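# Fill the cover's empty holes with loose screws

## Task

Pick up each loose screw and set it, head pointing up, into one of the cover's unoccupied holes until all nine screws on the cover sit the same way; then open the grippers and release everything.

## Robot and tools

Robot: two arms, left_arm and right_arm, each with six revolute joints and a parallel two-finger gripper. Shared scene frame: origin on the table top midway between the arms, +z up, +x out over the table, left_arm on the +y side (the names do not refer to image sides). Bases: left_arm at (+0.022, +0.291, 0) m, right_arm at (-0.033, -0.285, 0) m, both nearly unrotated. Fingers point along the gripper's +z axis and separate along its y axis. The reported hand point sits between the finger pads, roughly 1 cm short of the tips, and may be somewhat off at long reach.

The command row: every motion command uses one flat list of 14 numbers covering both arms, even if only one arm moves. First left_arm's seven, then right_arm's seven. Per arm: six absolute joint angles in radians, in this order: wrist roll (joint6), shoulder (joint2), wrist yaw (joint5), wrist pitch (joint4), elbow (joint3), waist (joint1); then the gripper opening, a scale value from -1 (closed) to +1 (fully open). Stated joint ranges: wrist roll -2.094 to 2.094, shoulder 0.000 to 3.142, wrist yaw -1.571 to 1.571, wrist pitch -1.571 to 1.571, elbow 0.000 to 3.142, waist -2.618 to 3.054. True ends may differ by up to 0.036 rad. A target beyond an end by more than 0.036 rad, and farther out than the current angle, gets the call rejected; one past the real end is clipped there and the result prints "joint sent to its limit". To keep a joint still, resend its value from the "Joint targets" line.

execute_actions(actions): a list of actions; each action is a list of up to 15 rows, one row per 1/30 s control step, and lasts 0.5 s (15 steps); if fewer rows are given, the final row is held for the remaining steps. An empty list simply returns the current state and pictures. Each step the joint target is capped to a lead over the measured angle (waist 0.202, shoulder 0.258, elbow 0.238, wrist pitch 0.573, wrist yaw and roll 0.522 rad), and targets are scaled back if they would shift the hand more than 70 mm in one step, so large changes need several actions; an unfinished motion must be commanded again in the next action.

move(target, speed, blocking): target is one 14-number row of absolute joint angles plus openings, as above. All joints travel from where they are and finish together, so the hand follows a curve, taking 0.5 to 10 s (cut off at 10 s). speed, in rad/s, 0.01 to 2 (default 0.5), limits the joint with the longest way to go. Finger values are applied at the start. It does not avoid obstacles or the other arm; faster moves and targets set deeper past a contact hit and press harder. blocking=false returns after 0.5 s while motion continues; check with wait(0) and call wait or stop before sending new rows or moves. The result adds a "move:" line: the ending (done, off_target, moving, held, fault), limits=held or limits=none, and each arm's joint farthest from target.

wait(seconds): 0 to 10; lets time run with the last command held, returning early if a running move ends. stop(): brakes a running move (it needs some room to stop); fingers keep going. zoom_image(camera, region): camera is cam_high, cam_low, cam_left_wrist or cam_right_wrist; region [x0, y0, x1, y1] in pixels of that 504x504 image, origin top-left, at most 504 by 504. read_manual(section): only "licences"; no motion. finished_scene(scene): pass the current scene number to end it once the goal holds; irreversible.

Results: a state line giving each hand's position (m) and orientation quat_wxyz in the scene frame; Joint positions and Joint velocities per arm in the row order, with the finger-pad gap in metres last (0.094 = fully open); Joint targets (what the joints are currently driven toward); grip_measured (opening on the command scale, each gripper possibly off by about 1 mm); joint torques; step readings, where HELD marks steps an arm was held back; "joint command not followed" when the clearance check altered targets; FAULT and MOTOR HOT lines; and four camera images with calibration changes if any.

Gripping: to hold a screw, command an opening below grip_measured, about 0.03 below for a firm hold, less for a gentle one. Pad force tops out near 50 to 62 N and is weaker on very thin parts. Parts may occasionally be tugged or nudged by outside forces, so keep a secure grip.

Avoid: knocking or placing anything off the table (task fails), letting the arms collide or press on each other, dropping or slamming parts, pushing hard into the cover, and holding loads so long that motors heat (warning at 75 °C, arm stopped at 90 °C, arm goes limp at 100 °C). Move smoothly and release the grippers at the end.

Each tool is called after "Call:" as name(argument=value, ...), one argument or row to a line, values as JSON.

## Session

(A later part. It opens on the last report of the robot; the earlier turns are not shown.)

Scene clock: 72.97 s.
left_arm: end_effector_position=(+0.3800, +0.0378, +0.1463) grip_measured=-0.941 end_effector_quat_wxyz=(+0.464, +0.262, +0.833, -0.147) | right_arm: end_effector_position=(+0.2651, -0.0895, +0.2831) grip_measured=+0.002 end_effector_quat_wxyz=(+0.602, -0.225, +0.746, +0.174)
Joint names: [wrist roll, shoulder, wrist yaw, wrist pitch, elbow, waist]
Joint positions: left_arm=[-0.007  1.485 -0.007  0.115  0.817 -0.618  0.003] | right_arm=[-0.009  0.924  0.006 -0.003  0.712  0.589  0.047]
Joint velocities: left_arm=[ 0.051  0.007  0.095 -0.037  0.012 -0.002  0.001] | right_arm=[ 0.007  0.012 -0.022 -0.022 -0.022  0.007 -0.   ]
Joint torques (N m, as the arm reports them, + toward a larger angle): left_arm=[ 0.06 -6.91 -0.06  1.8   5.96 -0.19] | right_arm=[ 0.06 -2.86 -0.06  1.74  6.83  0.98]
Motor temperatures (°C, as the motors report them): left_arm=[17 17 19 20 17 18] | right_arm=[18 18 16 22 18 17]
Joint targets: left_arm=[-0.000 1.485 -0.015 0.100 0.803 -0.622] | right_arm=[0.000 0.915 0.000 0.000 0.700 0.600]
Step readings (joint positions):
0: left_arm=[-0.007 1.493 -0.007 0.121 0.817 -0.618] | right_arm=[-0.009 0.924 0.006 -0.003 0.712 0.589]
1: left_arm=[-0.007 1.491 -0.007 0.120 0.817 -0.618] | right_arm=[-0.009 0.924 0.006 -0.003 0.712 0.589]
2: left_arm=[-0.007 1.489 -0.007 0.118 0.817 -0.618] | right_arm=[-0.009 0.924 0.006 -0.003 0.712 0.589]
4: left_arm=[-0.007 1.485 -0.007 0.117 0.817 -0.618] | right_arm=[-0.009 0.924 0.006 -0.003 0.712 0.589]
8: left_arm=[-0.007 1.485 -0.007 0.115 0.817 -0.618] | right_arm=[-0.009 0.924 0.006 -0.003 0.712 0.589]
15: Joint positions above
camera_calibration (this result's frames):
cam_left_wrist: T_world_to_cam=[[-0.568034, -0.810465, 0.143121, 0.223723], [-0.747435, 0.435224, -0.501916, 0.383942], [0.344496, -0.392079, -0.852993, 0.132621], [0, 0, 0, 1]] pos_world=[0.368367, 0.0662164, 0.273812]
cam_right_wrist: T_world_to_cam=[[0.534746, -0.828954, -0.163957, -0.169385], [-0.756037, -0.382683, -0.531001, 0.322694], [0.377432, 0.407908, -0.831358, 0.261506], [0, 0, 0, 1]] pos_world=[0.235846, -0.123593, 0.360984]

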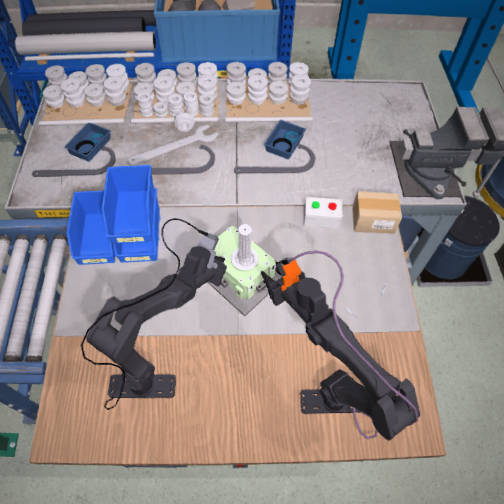

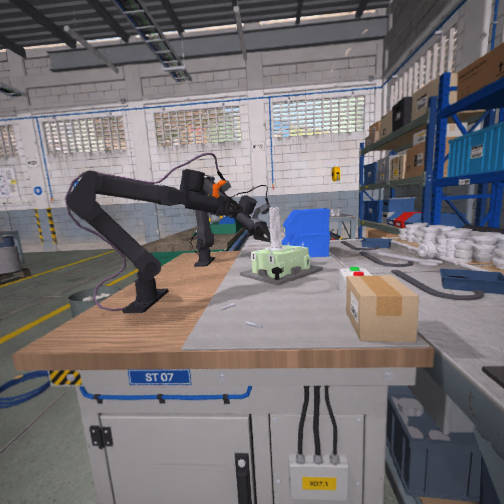

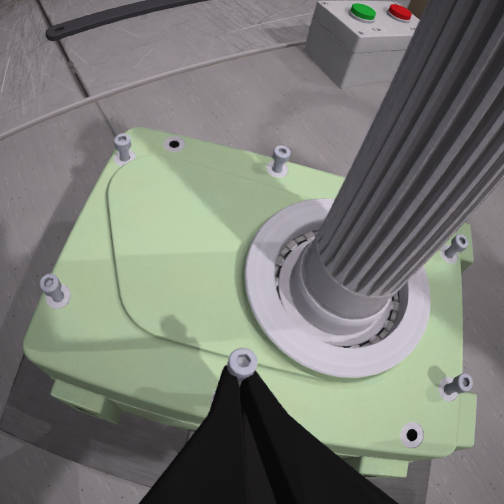

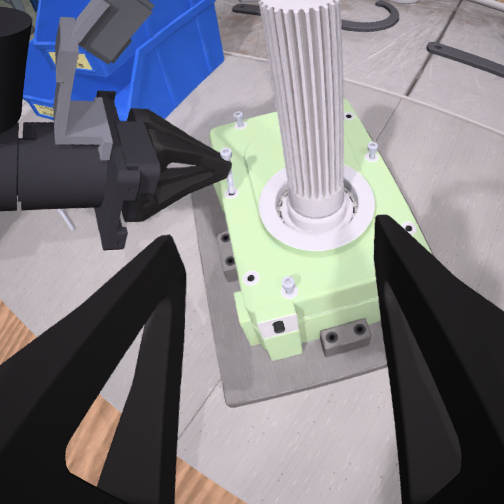

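Call:
execute_actions(
  actions=[
    [[0,1.485,0.012,0.095,0.803,-0.622,-0.96,0,0.915,0,0,0.7,0.6,0]],
  ],
)

Call:
zoom_image(
  camera="cam_right_wrist",
  region=[180,120,280,220],
)

Scene clock: 75.10 s.
left_arm: end_effector_position=(+0.3786, +0.0364, +0.1459) grip_measured=-0.941 end_effector_quat_wxyz=(+0.462, +0.264, +0.833, -0.152) | right_arm: end_effector_position=(+0.2651, -0.0895, +0.2831) grip_measured=+0.002 end_effector_quat_wxyz=(+0.602, -0.225, +0.746, +0.174)
Joint names: [wrist roll, shoulder, wrist yaw, wrist pitch, elbow, waist]
Joint positions: left_arm=[-0.007  1.485  0.004  0.113  0.817 -0.618  0.003] | right_arm=[-0.009  0.924  0.006 -0.003  0.712  0.589  0.047]
Joint velocities: left_arm=[-0.022  0.002  0.022  0.066  0.002 -0.002  0.   ] | right_arm=[-0.007 -0.007 -0.022 -0.007 -0.007 -0.002 -0.   ]
Joint torques (N m, as the arm reports them, + toward a larger angle): left_arm=[ 0.06 -7.06  0.08  1.81  6.04 -0.26] | right_arm=[ 0.06 -2.88 -0.07  1.75  6.87  0.92]
Motor temperatures (°C, as the motors report them): left_arm=[17 17 19 20 17 18] | right_arm=[18 18 16 22 18 17]
Joint targets: left_arm=[-0.000 1.485 0.012 0.095 0.803 -0.622] | right_arm=[0.000 0.915 0.000 -0.000 0.700 0.600]
Step readings (joint positions):
0: left_arm=[-0.007 1.485 -0.007 0.115 0.817 -0.618] | right_arm=[-0.009 0.924 0.006 -0.003 0.712 0.589]
1: left_arm=[-0.007 1.485 -0.005 0.115 0.817 -0.618] | right_arm=[-0.009 0.924 0.006 -0.003 0.712 0.589]
2: left_arm=[-0.007 1.485 -0.004 0.114 0.817 -0.618] | right_arm=[-0.009 0.924 0.006 -0.003 0.712 0.589]
4: left_arm=[-0.007 1.485 -0.001 0.113 0.817 -0.618] | right_arm=[-0.009 0.924 0.006 -0.003 0.712 0.589]
8: left_arm=[-0.007 1.485 0.003 0.113 0.817 -0.618] | right_arm=[-0.009 0.924 0.006 -0.003 0.712 0.589]
15: Joint positions above
camera_calibration (this result's frames):
cam_left_wrist: T_world_to_cam=[[-0.574665, -0.80477, 0.148676, 0.223391], [-0.745874, 0.440267, -0.499838, 0.382295], [0.336797, -0.398133, -0.853263, 0.13535], [0, 0, 0, 1]] pos_world=[0.367933, 0.0653541, 0.273362]
cam_right_wrist: T_world_to_cam=[[0.534746, -0.828954, -0.163957, -0.169385], [-0.756037, -0.382683, -0.531001, 0.322694], [0.377432, 0.407908, -0.831358, 0.261506], [0, 0, 0, 1]] pos_world=[0.235846, -0.123593, 0.360984]

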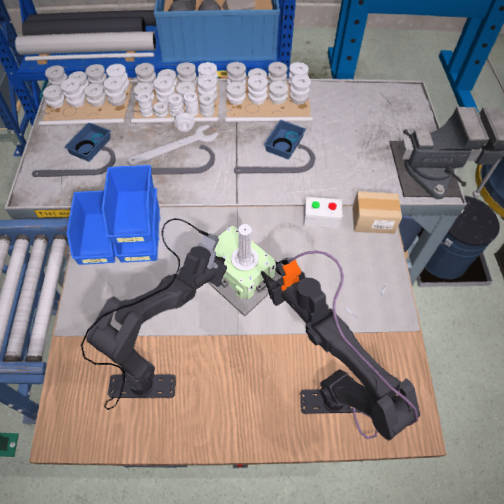

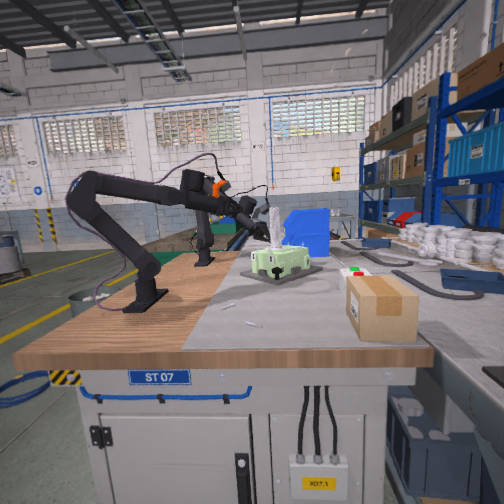

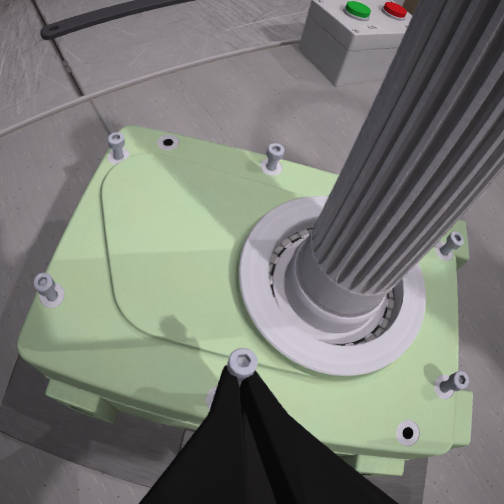

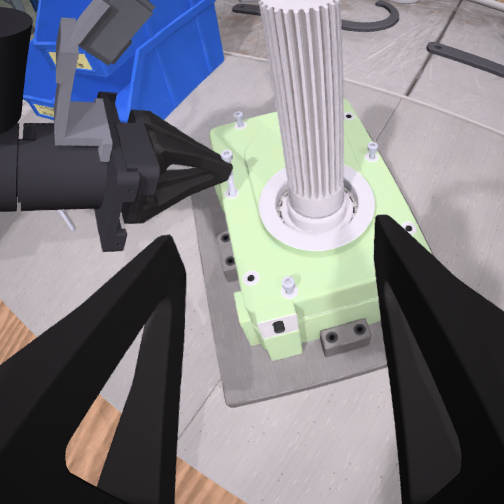

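Region (180, 120, 280, 220) of cam_right_wrist's 504x504 image, scaled by 5.040, with more detail than that image has.

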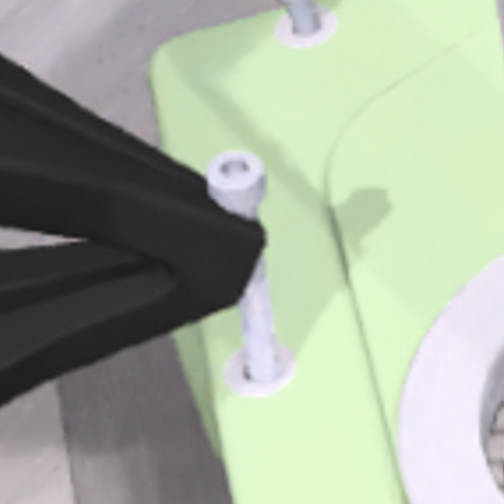

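Call:
execute_actions(
  actions=[
    [[0,1.485,-0.009,0.07,0.803,-0.622,-0.96,0,0.915,0,0,0.7,0.6,0]],
    [[0,1.485,-0.013,0.06,0.803,-0.622,-0.96,0,0.915,0,0,0.7,0.6,0]],
  ],
)

Call:
zoom_image(
  camera="cam_right_wrist",
  region=[180,120,280,220],
)

Scene clock: 77.27 s.
left_arm: end_effector_position=(+0.3779, +0.0374, +0.1441) grip_measured=-0.941 end_effector_quat_wxyz=(+0.459, +0.265, +0.835, -0.150) | right_arm: end_effector_position=(+0.2651, -0.0895, +0.2831) grip_measured=+0.002 end_effector_quat_wxyz=(+0.602, -0.225, +0.746, +0.174)
Joint names: [wrist roll, shoulder, wrist yaw, wrist pitch, elbow, waist]
Joint positions: left_arm=[-0.007  1.485  0.002  0.104  0.817 -0.618  0.003] | right_arm=[-0.009  0.924  0.006 -0.003  0.712  0.589  0.047]
Joint velocities: left_arm=[-0.051 -0.027  0.066 -0.022  0.002  0.032 -0.   ] | right_arm=[-0.007 -0.007 -0.051 -0.007 -0.002 -0.002  0.   ]
Joint torques (N m, as the arm reports them, + toward a larger angle): left_arm=[ 0.04 -6.8  -0.13  1.5   5.94 -0.17] | right_arm=[ 0.05 -2.84 -0.07  1.74  6.83  0.96]
Motor temperatures (°C, as the motors report them): left_arm=[17 17 19 20 17 18] | right_arm=[18 18 16 23 18 17]
Joint targets: left_arm=[0.000 1.485 -0.013 0.060 0.803 -0.622] | right_arm=[0.000 0.915 -0.000 -0.000 0.700 0.600]
Step readings (joint positions; steps 1 to 15: 1st action; 16 to 30: 2nd action):
0: left_arm=[-0.007 1.485 0.004 0.113 0.817 -0.618] | right_arm=[-0.009 0.924 0.006 -0.003 0.712 0.589]
1: left_arm=[-0.007 1.485 0.004 0.110 0.817 -0.618] | right_arm=[-0.009 0.924 0.006 -0.003 0.712 0.589]
2: left_arm=[-0.007 1.485 0.003 0.107 0.817 -0.618] | right_arm=[-0.009 0.924 0.006 -0.003 0.712 0.589]
4: left_arm=[-0.007 1.485 0.003 0.105 0.817 -0.618] | right_arm=[-0.009 0.924 0.006 -0.003 0.712 0.589]
8: left_arm=[-0.007 1.485 0.003 0.105 0.817 -0.618] | right_arm=[-0.009 0.924 0.006 -0.003 0.712 0.589]
15: left_arm=[-0.007 1.485 0.003 0.105 0.817 -0.618] | right_arm=[-0.009 0.924 0.006 -0.003 0.712 0.589]
16: left_arm=[-0.007 1.485 0.002 0.104 0.817 -0.618] | right_arm=[-0.009 0.924 0.006 -0.003 0.712 0.589]
17: left_arm=[-0.007 1.485 0.002 0.104 0.817 -0.618] | right_arm=[-0.009 0.924 0.006 -0.003 0.712 0.589]
19: left_arm=[-0.007 1.485 0.002 0.104 0.817 -0.618] | right_arm=[-0.009 0.924 0.006 -0.003 0.712 0.589]
23: left_arm=[-0.007 1.485 0.002 0.104 0.817 -0.618] | right_arm=[-0.009 0.924 0.006 -0.003 0.712 0.589]
30: Joint positions above
camera_calibration (this result's frames):
cam_left_wrist: T_world_to_cam=[[-0.572392, -0.806574, 0.147666, 0.223355], [-0.749838, 0.441995, -0.492324, 0.380748], [0.331829, -0.392528, -0.857794, 0.136724], [0, 0, 0, 1]] pos_world=[0.367977, 0.065532, 0.271751]
cam_right_wrist: T_world_to_cam=[[0.534746, -0.828954, -0.163957, -0.169385], [-0.756037, -0.382683, -0.531001, 0.322694], [0.377432, 0.407908, -0.831358, 0.261506], [0, 0, 0, 1]] pos_world=[0.235846, -0.123593, 0.360984]

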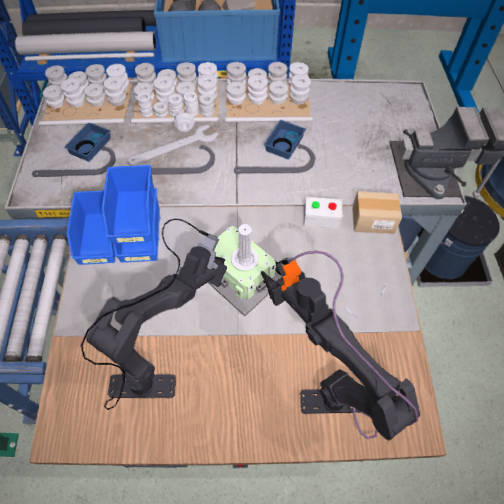

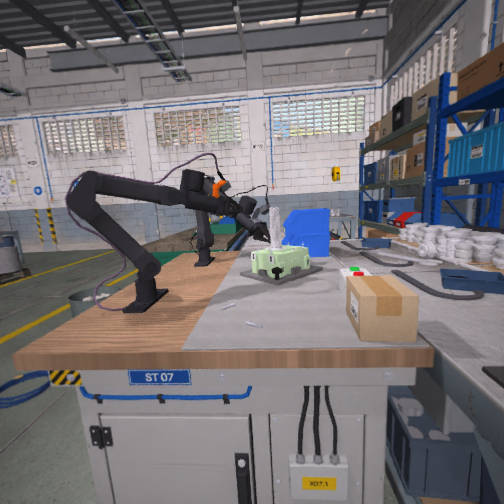

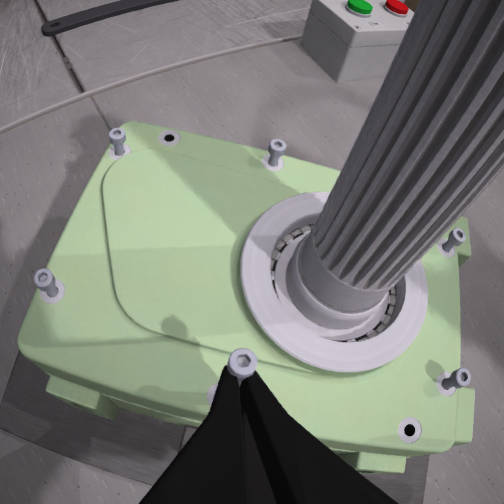

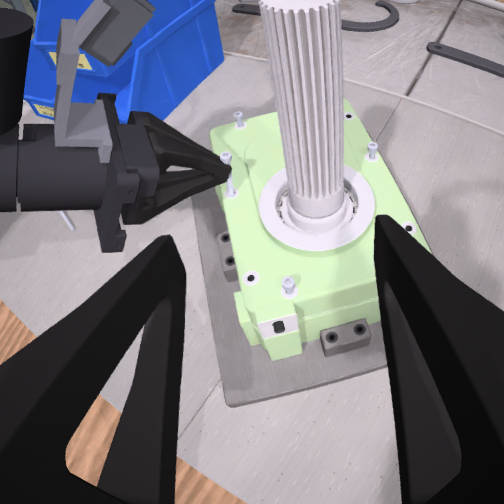

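Region (180, 120, 280, 220) of cam_right_wrist's 504x504 image, scaled by 5.040, with more detail than that image has.

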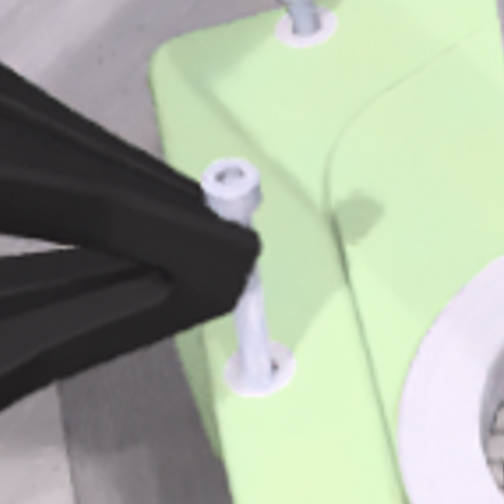

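Call:
execute_actions(
  actions=[
    [[0,1.51,-0.03,0.085,0.803,-0.622,-0.96,0,0.915,0,0,0.7,0.6,0],[0,1.51,-0.03,0.085,0.803,-0.622,-0.96,0,0.915,0,0,0.7,0.6,0],[0,1.49,-0.03,0.085,0.803,-0.622,-0.96,0,0.915,0,0,0.7,0.6,0]],
  ],
)

Call:
zoom_image(
  camera="cam_right_wrist",
  region=[180,120,280,220],
)

Scene clock: 79.87 s.
left_arm: end_effector_position=(+0.3800, +0.0394, +0.1442) grip_measured=-0.941 end_effector_quat_wxyz=(+0.462, +0.261, +0.836, -0.143) | right_arm: end_effector_position=(+0.2651, -0.0895, +0.2831) grip_measured=+0.002 end_effector_quat_wxyz=(+0.602, -0.225, +0.746, +0.174)
Joint names: [wrist roll, shoulder, wrist yaw, wrist pitch, elbow, waist]
Joint positions: left_arm=[-0.007  1.487 -0.014  0.108  0.817 -0.618  0.003] | right_arm=[-0.009  0.924  0.006 -0.003  0.712  0.589  0.047]
Joint velocities: left_arm=[ 0.007  0.012 -0.081  0.037 -0.017 -0.017 -0.   ] | right_arm=[-0.007 -0.017  0.037 -0.007 -0.022  0.007  0.001]
Joint torques (N m, as the arm reports them, + toward a larger angle): left_arm=[ 0.03 -6.7  -0.16  1.74  6.14 -0.17] | right_arm=[ 0.06 -2.87 -0.06  1.75  6.84  0.94]
Motor temperatures (°C, as the motors report them): left_arm=[17 17 19 20 17 18] | right_arm=[18 18 16 23 18 17]
Joint targets: left_arm=[-0.000 1.490 -0.030 0.085 0.803 -0.622] | right_arm=[-0.000 0.915 0.000 -0.000 0.700 0.600]
Step readings (joint positions):
0: left_arm=[-0.007 1.485 0.002 0.104 0.817 -0.618] | right_arm=[-0.009 0.924 0.006 -0.003 0.712 0.589]
1: left_arm=[-0.007 1.486 0.000 0.105 0.817 -0.618] | right_arm=[-0.009 0.924 0.006 -0.003 0.712 0.589]
2: left_arm=[-0.007 1.487 -0.001 0.107 0.817 -0.618] | right_arm=[-0.009 0.924 0.006 -0.003 0.712 0.589]
4: left_arm=[-0.007 1.487 -0.003 0.108 0.817 -0.618] | right_arm=[-0.009 0.924 0.006 -0.003 0.712 0.589]
8: left_arm=[-0.007 1.487 -0.012 0.108 0.817 -0.618] | right_arm=[-0.009 0.924 0.006 -0.003 0.712 0.589]
15: Joint positions above
camera_calibration (this result's frames):
cam_left_wrist: T_world_to_cam=[[-0.562385, -0.81507, 0.139224, 0.223913], [-0.752405, 0.434598, -0.494986, 0.383174], [0.342941, -0.383126, -0.857675, 0.132262], [0, 0, 0, 1]] pos_world=[0.36887, 0.0666509, 0.271929]
cam_right_wrist: T_world_to_cam=[[0.534746, -0.828954, -0.163957, -0.169385], [-0.756037, -0.382683, -0.531001, 0.322694], [0.377432, 0.407908, -0.831358, 0.261506], [0, 0, 0, 1]] pos_world=[0.235846, -0.123593, 0.360984]

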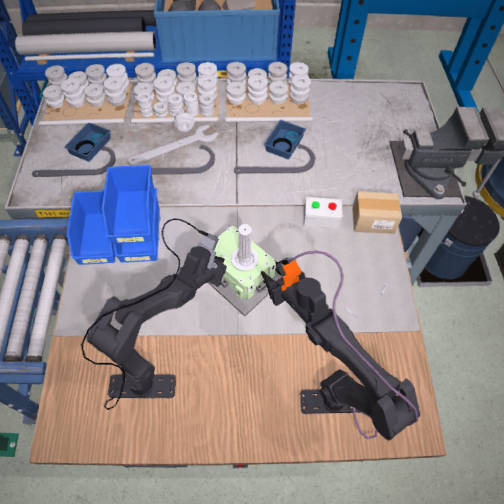

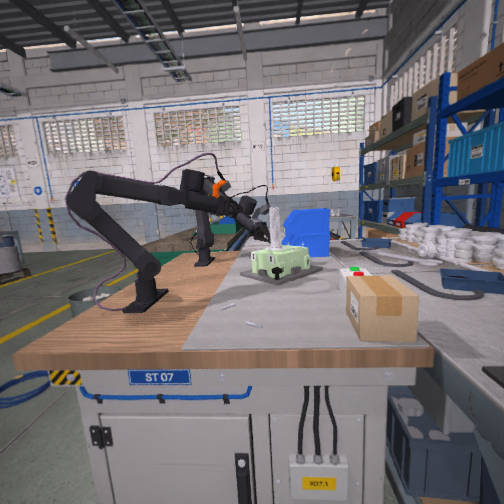

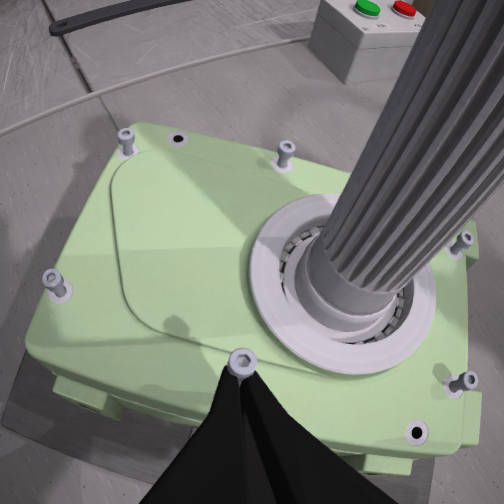

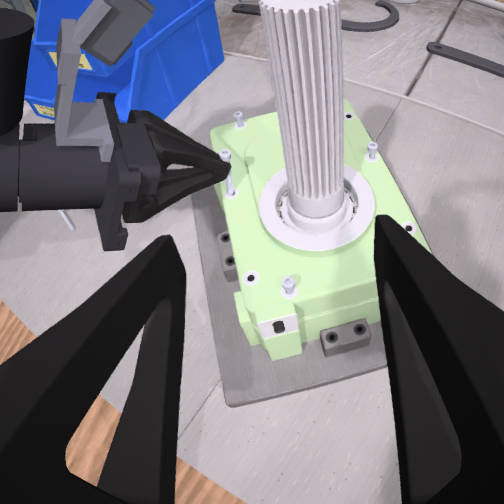

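Region (180, 120, 280, 220) of cam_right_wrist's 504x504 image, scaled by 5.040, with more detail than that image has.

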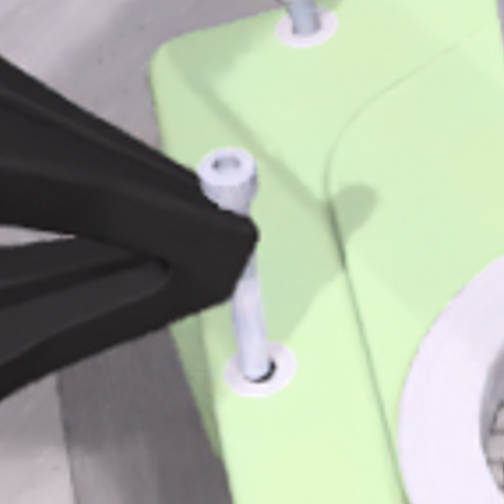

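Call:
move(
  target=[0,1.515,-0.008,0.125,0.785,-0.622,-0.96,0,0.915,0,0,0.7,0.6,0],
  speed=0.05,
)

Call:
zoom_image(
  camera="cam_right_wrist",
  region=[180,120,280,220],
)

Scene clock: 82.00 s.
left_arm: end_effector_position=(+0.3819, +0.0380, +0.1440) grip_measured=-0.941 end_effector_quat_wxyz=(+0.469, +0.260, +0.832, -0.146) | right_arm: end_effector_position=(+0.2651, -0.0895, +0.2831) grip_measured=+0.002 end_effector_quat_wxyz=(+0.602, -0.225, +0.746, +0.174)
Joint names: [wrist roll, shoulder, wrist yaw, wrist pitch, elbow, waist]
Joint positions: left_arm=[-0.007  1.494 -0.014  0.142  0.808 -0.618  0.003] | right_arm=[-0.009  0.924  0.006 -0.003  0.712  0.589  0.047]
Joint velocities: left_arm=[ 0.007 -0.017 -0.095  0.007 -0.007 -0.007  0.001] | right_arm=[-0.022 -0.007 -0.081 -0.022 -0.012  0.002  0.   ]
Joint torques (N m, as the arm reports them, + toward a larger angle): left_arm=[ 0.06 -5.61  0.09  1.76  5.36 -0.22] | right_arm=[ 0.06 -2.86 -0.07  1.75  6.87  0.96]
Motor temperatures (°C, as the motors report them): left_arm=[17 17 19 20 17 18] | right_arm=[18 18 16 23 19 17]
Joint targets: left_arm=[0.000 1.515 -0.008 0.125 0.785 -0.622] | right_arm=[0.000 0.915 -0.000 -0.000 0.700 0.600]
move: off_target (left_arm); limits=none; left_arm: farthest joint: the elbow, 0.023 radians from its target (0.032 radians at the start); right_arm: farthest joint: the elbow, 0.012 radians from its target (0.012 radians at the start)
camera_calibration (this result's frames):
cam_left_wrist: T_world_to_cam=[[-0.564539, -0.813505, 0.13966, 0.224529], [-0.745461, 0.429864, -0.509416, 0.384705], [0.354378, -0.391697, -0.849111, 0.125707], [0, 0, 0, 1]] pos_world=[0.36899, 0.0665231, 0.271356]
cam_right_wrist: T_world_to_cam=[[0.534746, -0.828954, -0.163957, -0.169385], [-0.756037, -0.382683, -0.531001, 0.322694], [0.377432, 0.407908, -0.831358, 0.261506], [0, 0, 0, 1]] pos_world=[0.235846, -0.123593, 0.360984]

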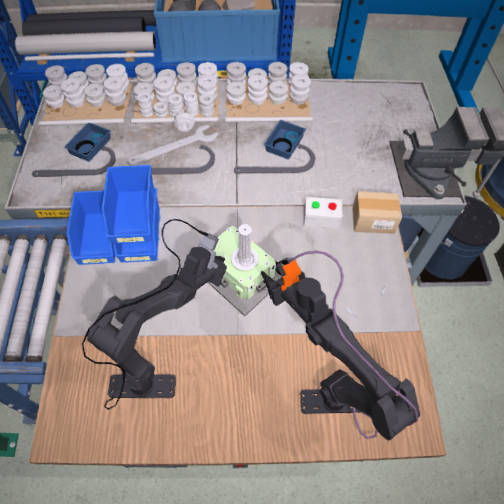

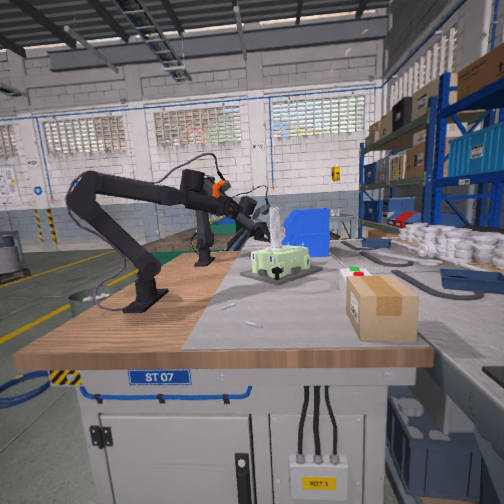

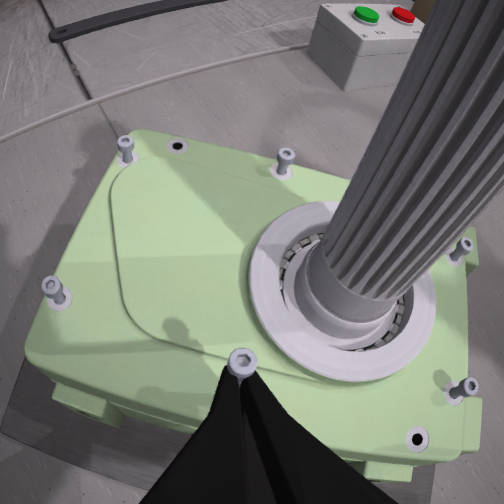

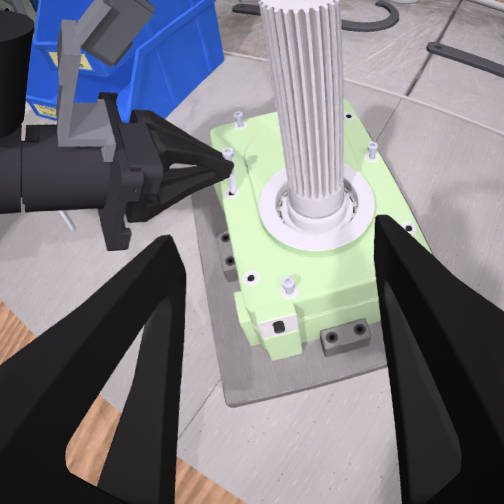

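Region (180, 120, 280, 220) of cam_right_wrist's 504x504 image, scaled by 5.040, with more detail than that image has.

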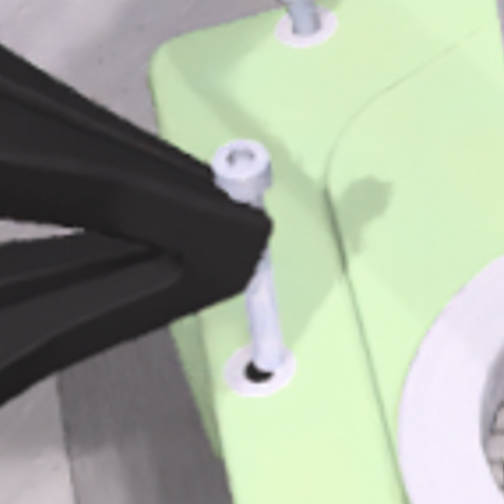

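Call:
execute_actions(
  actions=[
    [[0,1.465,0.012,0.118,0.805,-0.622,-0.96,0,0.915,0,0,0.7,0.6,0],[0,1.465,0.012,0.118,0.805,-0.622,-0.96,0,0.915,0,0,0.7,0.6,0],[0,1.49,0.012,0.118,0.805,-0.622,-0.96,0,0.915,0,0,0.7,0.6,0],[0,1.49,0.012,0.118,0.805,-0.622,-0.96,0,0.915,0,0,0.7,0.6,0],[0,1.49,0.012,0.118,0.805,-0.622,-0.96,0,0.915,0,0,0.7,0.6,0],[0,1.49,-0.002,0.11,0.805,-0.622,-0.96,0,0.915,0,0,0.7,0.6,0]],
  ],
)

Call:
zoom_image(
  camera="cam_right_wrist",
  region=[180,120,280,220],
)

Scene clock: 84.00 s.
left_arm: end_effector_position=(+0.3799, +0.0369, +0.1444) grip_measured=-0.941 end_effector_quat_wxyz=(+0.466, +0.262, +0.831, -0.150) | right_arm: end_effector_position=(+0.2651, -0.0895, +0.2831) grip_measured=+0.002 end_effector_quat_wxyz=(+0.602, -0.225, +0.746, +0.174)
Joint names: [wrist roll, shoulder, wrist yaw, wrist pitch, elbow, waist]
Joint positions: left_arm=[-0.007  1.49  -0.002  0.135  0.808 -0.618  0.003] | right_arm=[-0.009  0.924  0.006 -0.003  0.712  0.589  0.047]
Joint velocities: left_arm=[ 0.007  0.002  0.007  0.051 -0.007 -0.002 -0.   ] | right_arm=[ 0.007 -0.002 -0.007  0.007 -0.002 -0.017 -0.001]
Joint torques (N m, as the arm reports them, + toward a larger angle): left_arm=[ 0.09 -6.95  0.    1.72  6.67 -0.25] | right_arm=[ 0.07 -2.89 -0.08  1.75  6.83  0.99]
Motor temperatures (°C, as the motors report them): left_arm=[17 16 19 20 17 18] | right_arm=[18 18 16 23 19 17]
Joint targets: left_arm=[-0.000 1.490 -0.002 0.110 0.805 -0.622] | right_arm=[0.000 0.915 0.000 0.000 0.700 0.600]
Step readings (joint positions):
0: left_arm=[-0.007 1.494 -0.014 0.142 0.808 -0.618] | right_arm=[-0.009 0.924 0.006 -0.003 0.712 0.589]
1: left_arm=[-0.007 1.493 -0.012 0.142 0.808 -0.618] | right_arm=[-0.009 0.924 0.006 -0.003 0.712 0.589]
2: left_arm=[-0.007 1.491 -0.009 0.139 0.808 -0.618] | right_arm=[-0.009 0.924 0.006 -0.003 0.712 0.589]
4: left_arm=[-0.007 1.490 -0.004 0.138 0.808 -0.618] | right_arm=[-0.009 0.924 0.006 -0.003 0.712 0.589]
8: left_arm=[-0.007 1.490 -0.002 0.135 0.808 -0.618] | right_arm=[-0.009 0.924 0.006 -0.003 0.712 0.589]
15: Joint positions above
camera_calibration (this result's frames):
cam_left_wrist: T_world_to_cam=[[-0.571707, -0.807449, 0.145526, 0.224122], [-0.743932, 0.435362, -0.506976, 0.382793], [0.346001, -0.398103, -0.849587, 0.129762], [0, 0, 0, 1]] pos_world=[0.368006, 0.0659719, 0.271696]
cam_right_wrist: T_world_to_cam=[[0.534746, -0.828954, -0.163957, -0.169385], [-0.756037, -0.382683, -0.531001, 0.322694], [0.377432, 0.407908, -0.831358, 0.261506], [0, 0, 0, 1]] pos_world=[0.235846, -0.123593, 0.360984]

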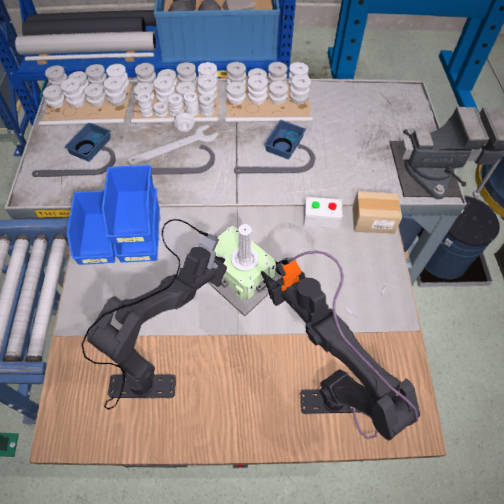

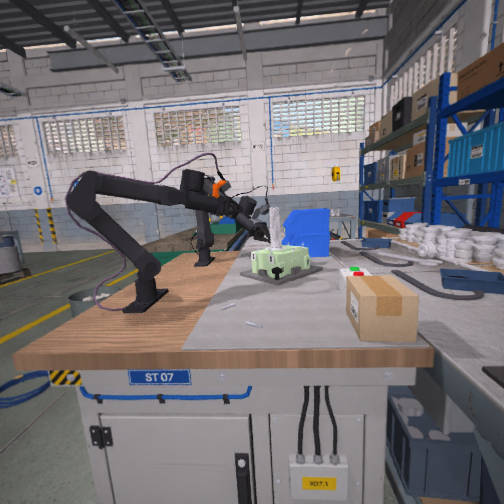

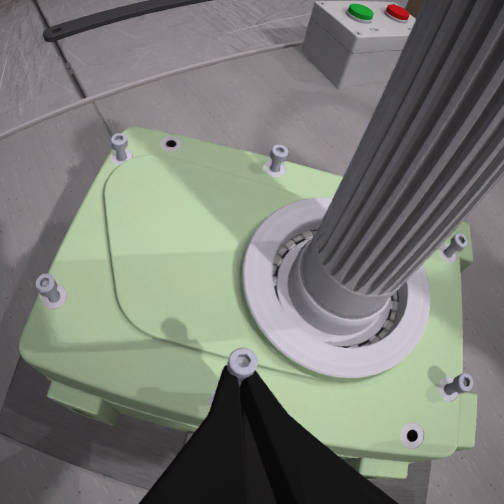

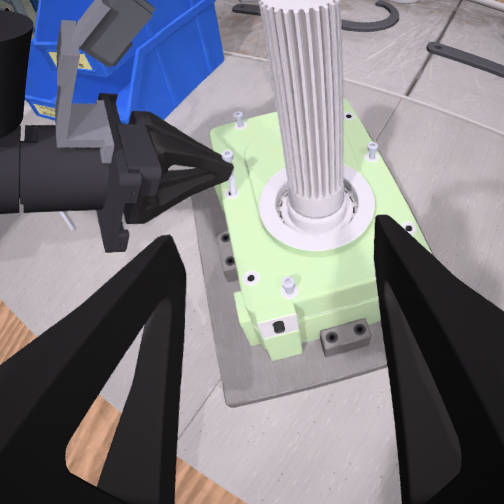

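Region (180, 120, 280, 220) of cam_right_wrist's 504x504 image, scaled by 5.040, with more detail than that image has.

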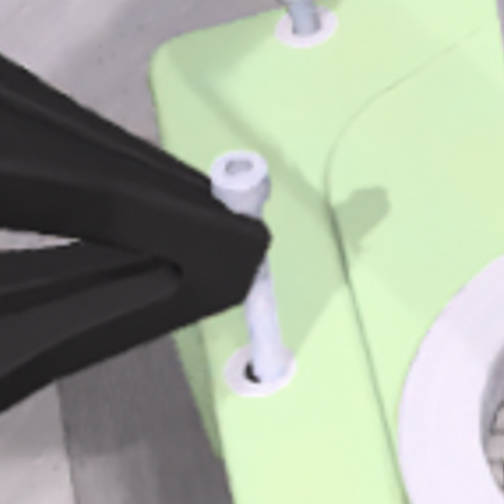

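Call:
execute_actions(
  actions=[
    [[0,1.462,-0.015,0.09,0.805,-0.622,-0.96,0,0.915,0,0,0.7,0.6,0],[0,1.462,-0.015,0.09,0.805,-0.622,-0.96,0,0.915,0,0,0.7,0.6,0],[0,1.485,-0.01,0.09,0.805,-0.622,-0.96,0,0.915,0,0,0.7,0.6,0]],
  ],
)

Call:
zoom_image(
  camera="cam_right_wrist",
  region=[180,120,280,220],
)

Scene clock: 85.67 s.
left_arm: end_effector_position=(+0.3789, +0.0379, +0.1440) grip_measured=-0.941 end_effector_quat_wxyz=(+0.464, +0.263, +0.833, -0.149) | right_arm: end_effector_position=(+0.2651, -0.0895, +0.2831) grip_measured=+0.002 end_effector_quat_wxyz=(+0.602, -0.225, +0.746, +0.174)
Joint names: [wrist roll, shoulder, wrist yaw, wrist pitch, elbow, waist]
Joint positions: left_arm=[-0.007  1.486 -0.003  0.125  0.808 -0.618  0.003] | right_arm=[-0.009  0.924  0.006 -0.003  0.712  0.589  0.047]
Joint velocities: left_arm=[ 0.051 -0.002  0.022 -0.066 -0.017 -0.007 -0.   ] | right_arm=[-0.007  0.027 -0.022  0.051 -0.022  0.002 -0.001]
Joint torques (N m, as the arm reports them, + toward a larger angle): left_arm=[ 0.03 -6.87 -0.06  1.61  6.95 -0.32] | right_arm=[ 0.06 -2.85 -0.07  1.75  6.82  0.93]
Motor temperatures (°C, as the motors report them): left_arm=[17 17 19 20 17 18] | right_arm=[18 18 16 23 19 17]
Joint targets: left_arm=[-0.000 1.485 -0.010 0.090 0.805 -0.622] | right_arm=[-0.000 0.915 0.000 -0.000 0.700 0.600]
Step readings (joint positions):
0: left_arm=[-0.007 1.490 -0.002 0.135 0.808 -0.618] | right_arm=[-0.009 0.924 0.006 -0.003 0.712 0.589]
1: left_arm=[-0.007 1.489 -0.002 0.133 0.808 -0.618] | right_arm=[-0.009 0.924 0.006 -0.003 0.712 0.589]
2: left_arm=[-0.007 1.487 -0.003 0.129 0.808 -0.618] | right_arm=[-0.009 0.924 0.006 -0.003 0.712 0.589]
4: left_arm=[-0.007 1.486 -0.003 0.125 0.808 -0.618] | right_arm=[-0.009 0.924 0.006 -0.003 0.712 0.589]
8: left_arm=[-0.007 1.486 -0.003 0.125 0.808 -0.618] | right_arm=[-0.009 0.924 0.006 -0.003 0.712 0.589]
15: Joint positions above
camera_calibration (this result's frames):
cam_left_wrist: T_world_to_cam=[[-0.570247, -0.808591, 0.144906, 0.22397], [-0.746688, 0.436669, -0.501774, 0.381595], [0.342454, -0.394335, -0.852775, 0.131828], [0, 0, 0, 1]] pos_world=[0.367506, 0.0664541, 0.27144]
cam_right_wrist: T_world_to_cam=[[0.534746, -0.828954, -0.163957, -0.169385], [-0.756037, -0.382683, -0.531001, 0.322694], [0.377432, 0.407908, -0.831358, 0.261506], [0, 0, 0, 1]] pos_world=[0.235846, -0.123593, 0.360984]

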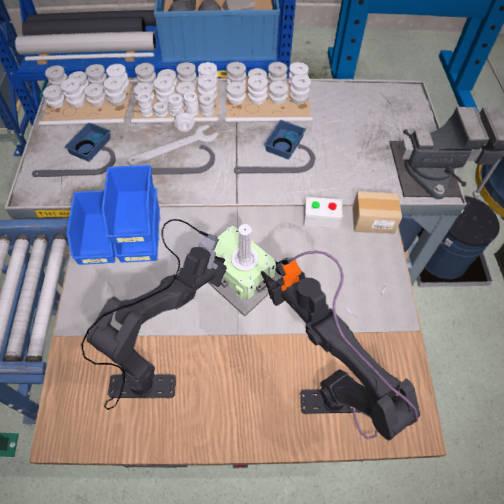

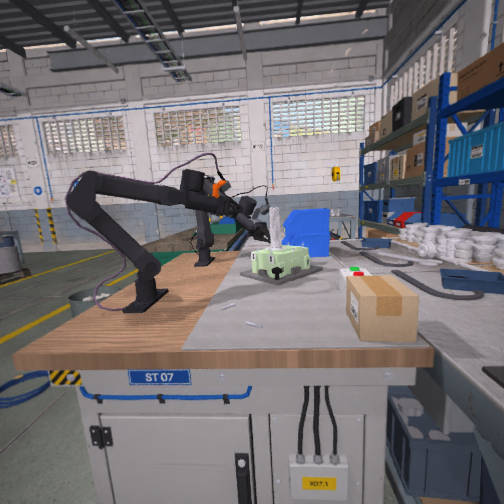

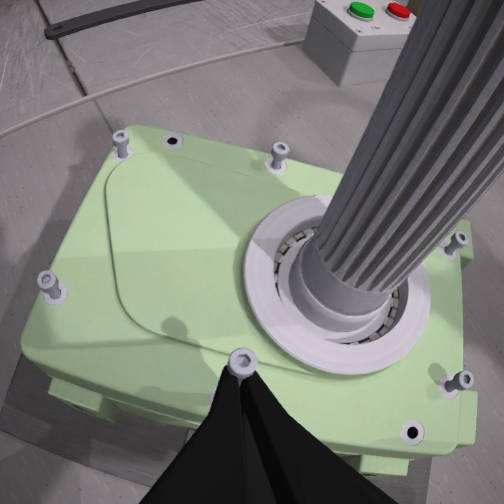

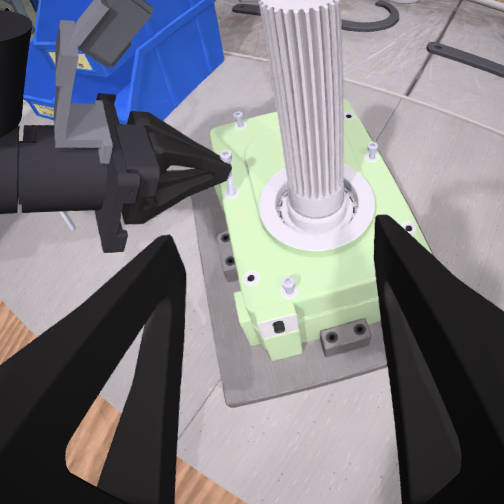

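Region (180, 120, 280, 220) of cam_right_wrist's 504x504 image, scaled by 5.040, with more detail than that image has.

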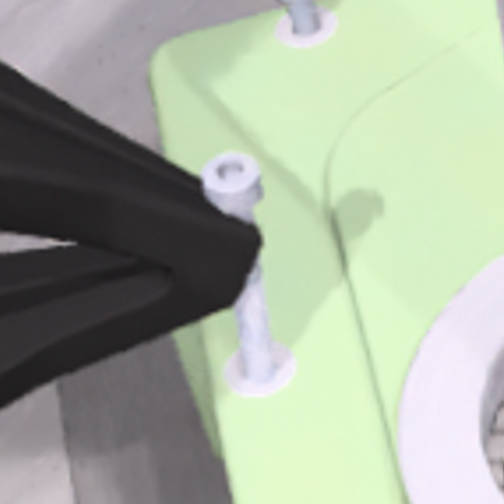

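Radially centred, slightly near. Nudge yaw.

Call:
execute_actions(
  actions=[
    [[0,1.485,-0.035,0.09,0.805,-0.622,-0.96,0,0.915,0,0,0.7,0.6,0],[0,1.485,-0.035,0.09,0.805,-0.622,-0.96,0,0.915,0,0,0.7,0.6,0],[0,1.485,-0.035,0.09,0.805,-0.622,-0.96,0,0.915,0,0,0.7,0.6,0],[0,1.485,-0.012,0.08,0.805,-0.622,-0.96,0,0.915,0,0,0.7,0.6,0]],
  ],
)

Call:
zoom_image(
  camera="cam_right_wrist",
  region=[180,120,280,220],
)

Scene clock: 87.23 s.
left_arm: end_effector_position=(+0.3795, +0.0392, +0.1435) grip_measured=-0.941 end_effector_quat_wxyz=(+0.464, +0.261, +0.834, -0.145) | right_arm: end_effector_position=(+0.2651, -0.0895, +0.2831) grip_measured=+0.002 end_effector_quat_wxyz=(+0.602, -0.225, +0.746, +0.174)
Joint names: [wrist roll, shoulder, wrist yaw, wrist pitch, elbow, waist]
Joint positions: left_arm=[-0.007  1.486 -0.011  0.123  0.808 -0.618  0.003] | right_arm=[-0.009  0.924  0.006 -0.003  0.712  0.589  0.047]
Joint velocities: left_arm=[-0.022 -0.007 -0.007 -0.022  0.002 -0.012 -0.001] | right_arm=[-0.051  0.002 -0.007  0.037  0.012  0.012 -0.001]
Joint torques (N m, as the arm reports them, + toward a larger angle): left_arm=[ 0.06 -7.05  0.    1.47  6.92 -0.39] | right_arm=[ 0.06 -2.87 -0.07  1.75  6.81  0.94]
Motor temperatures (°C, as the motors report them): left_arm=[17 17 19 20 17 18] | right_arm=[18 18 16 23 19 17]
Joint targets: left_arm=[-0.000 1.485 -0.012 0.080 0.805 -0.622] | right_arm=[-0.000 0.915 -0.000 0.000 0.700 0.600]
Step readings (joint positions):
0: left_arm=[-0.007 1.486 -0.003 0.125 0.808 -0.618] | right_arm=[-0.009 0.924 0.006 -0.003 0.712 0.589]
1: left_arm=[-0.007 1.486 -0.005 0.125 0.808 -0.618] | right_arm=[-0.009 0.924 0.006 -0.003 0.712 0.589]
2: left_arm=[-0.007 1.486 -0.009 0.125 0.808 -0.618] | right_arm=[-0.009 0.924 0.006 -0.003 0.712 0.589]
4: left_arm=[-0.007 1.486 -0.012 0.123 0.808 -0.618] | right_arm=[-0.009 0.924 0.006 -0.003 0.712 0.589]
8: left_arm=[-0.007 1.486 -0.011 0.123 0.808 -0.618] | right_arm=[-0.009 0.924 0.006 -0.003 0.712 0.589]
15: Joint positions above
camera_calibration (this result's frames):
cam_left_wrist: T_world_to_cam=[[-0.564809, -0.813137, 0.140711, 0.224171], [-0.749359, 0.433961, -0.500139, 0.382086], [0.345618, -0.387926, -0.854436, 0.130538], [0, 0, 0, 1]] pos_world=[0.367817, 0.06711, 0.271089]
cam_right_wrist: T_world_to_cam=[[0.534746, -0.828954, -0.163957, -0.169385], [-0.756037, -0.382683, -0.531001, 0.322694], [0.377432, 0.407908, -0.831358, 0.261506], [0, 0, 0, 1]] pos_world=[0.235846, -0.123593, 0.360984]

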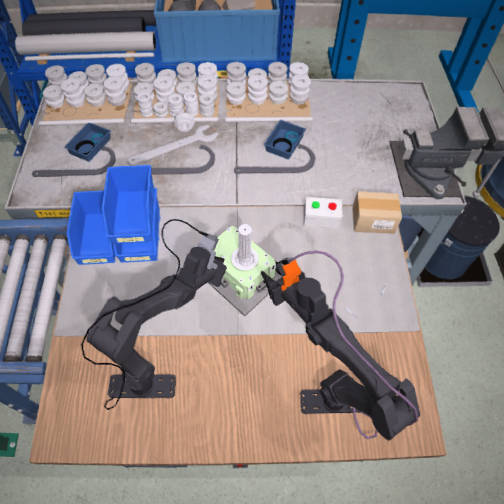

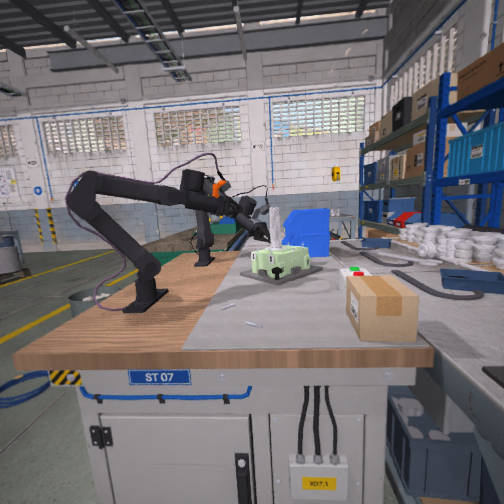

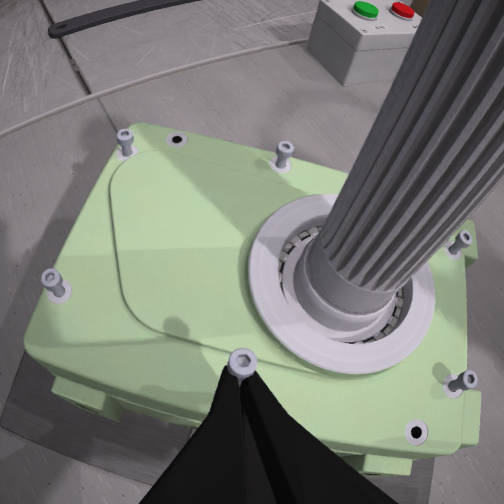

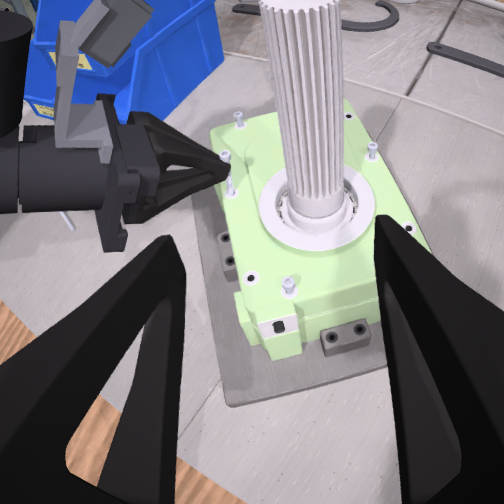

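Region (180, 120, 280, 220) of cam_right_wrist's 504x504 image, scaled by 5.040, with more detail than that image has.

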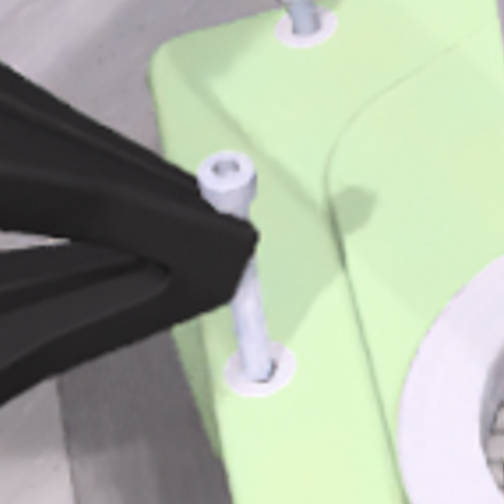

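Call:
execute_actions(
  actions=[
    [[0,1.515,-0.007,0.08,0.805,-0.622,-0.96,0,0.915,0,0,0.7,0.6,0],[0,1.515,-0.007,0.08,0.805,-0.622,-0.96,0,0.915,0,0,0.7,0.6,0],[0,1.515,-0.007,0.08,0.805,-0.622,-0.96,0,0.915,0,0,0.7,0.6,0],[0,1.492,-0.007,0.08,0.805,-0.622,-0.96,0,0.915,0,0,0.7,0.6,0]],
  ],
)

Call:
zoom_image(
  camera="cam_right_wrist",
  region=[180,120,280,220],
)

Scene clock: 89.07 s.
left_arm: end_effector_position=(+0.3794, +0.0392, +0.1398) grip_measured=-0.941 end_effector_quat_wxyz=(+0.460, +0.262, +0.836, -0.144) | right_arm: end_effector_position=(+0.2651, -0.0895, +0.2831) grip_measured=+0.002 end_effector_quat_wxyz=(+0.602, -0.225, +0.746, +0.174)
Joint names: [wrist roll, shoulder, wrist yaw, wrist pitch, elbow, waist]
Joint positions: left_arm=[-0.007  1.494 -0.011  0.121  0.808 -0.618  0.003] | right_arm=[-0.009  0.924  0.006 -0.003  0.712  0.589  0.047]
Joint velocities: left_arm=[-0.022 -0.002 -0.022  0.051  0.007  0.002  0.001] | right_arm=[-0.081 -0.007 -0.007  0.037 -0.007 -0.002 -0.001]
Joint torques (N m, as the arm reports them, + toward a larger angle): left_arm=[ 0.02 -7.34  0.04  1.49  6.85 -0.44] | right_arm=[ 0.07 -2.84 -0.07  1.76  6.86  0.99]
Motor temperatures (°C, as the motors report them): left_arm=[17 17 19 20 17 18] | right_arm=[18 18 16 23 19 17]
Joint targets: left_arm=[-0.000 1.492 -0.007 0.080 0.805 -0.622] | right_arm=[0.000 0.915 0.000 -0.000 0.700 0.600]
Step readings (joint positions):
0: left_arm=[-0.007 1.486 -0.011 0.123 0.808 -0.618] | right_arm=[-0.009 0.924 0.006 -0.003 0.712 0.589]
1: left_arm=[-0.007 1.487 -0.011 0.123 0.808 -0.618] | right_arm=[-0.009 0.924 0.006 -0.003 0.712 0.589]
2: left_arm=[-0.007 1.490 -0.011 0.123 0.808 -0.618] | right_arm=[-0.009 0.924 0.006 -0.003 0.712 0.589]
4: left_arm=[-0.007 1.494 -0.011 0.123 0.808 -0.618] | right_arm=[-0.009 0.924 0.006 -0.003 0.712 0.589]
8: left_arm=[-0.007 1.494 -0.011 0.121 0.808 -0.618] | right_arm=[-0.009 0.924 0.006 -0.003 0.712 0.589]
15: Joint positions above
camera_calibration (this result's frames):
cam_left_wrist: T_world_to_cam=[[-0.563919, -0.813742, 0.140783, 0.224307], [-0.75328, 0.436978, -0.491548, 0.380317], [0.338474, -0.383242, -0.859396, 0.130587], [0, 0, 0, 1]] pos_world=[0.368776, 0.0663838, 0.267591]
cam_right_wrist: T_world_to_cam=[[0.534746, -0.828954, -0.163957, -0.169385], [-0.756037, -0.382683, -0.531001, 0.322694], [0.377432, 0.407908, -0.831358, 0.261506], [0, 0, 0, 1]] pos_world=[0.235846, -0.123593, 0.360984]

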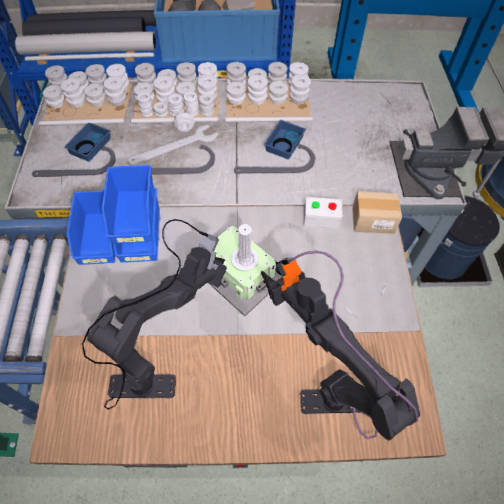

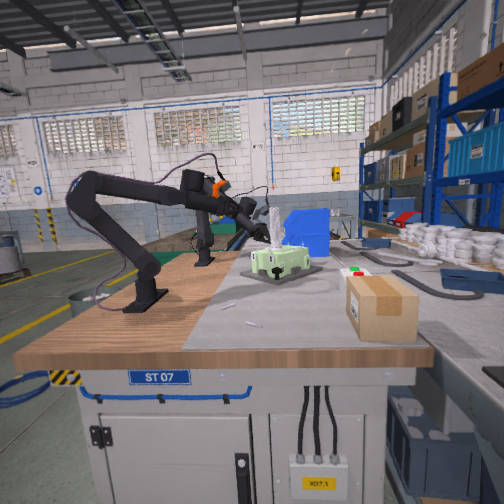

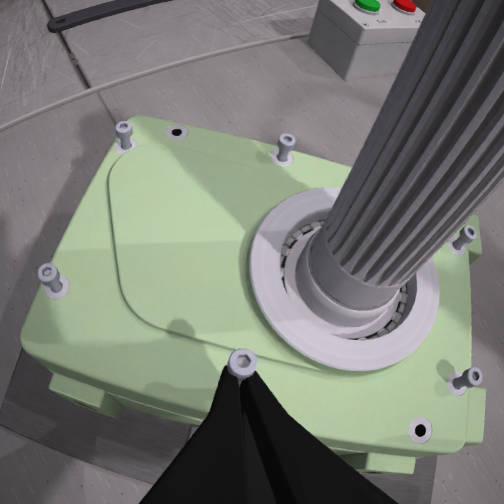

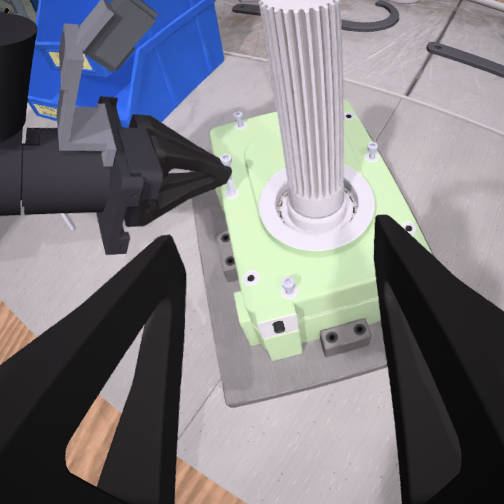

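Region (180, 120, 280, 220) of cam_right_wrist's 504x504 image, scaled by 5.040, with more detail than that image has.

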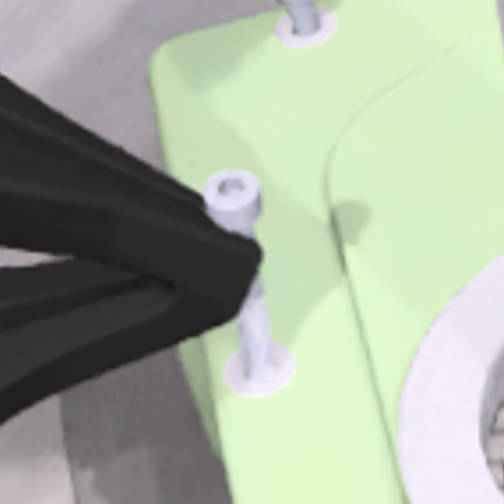

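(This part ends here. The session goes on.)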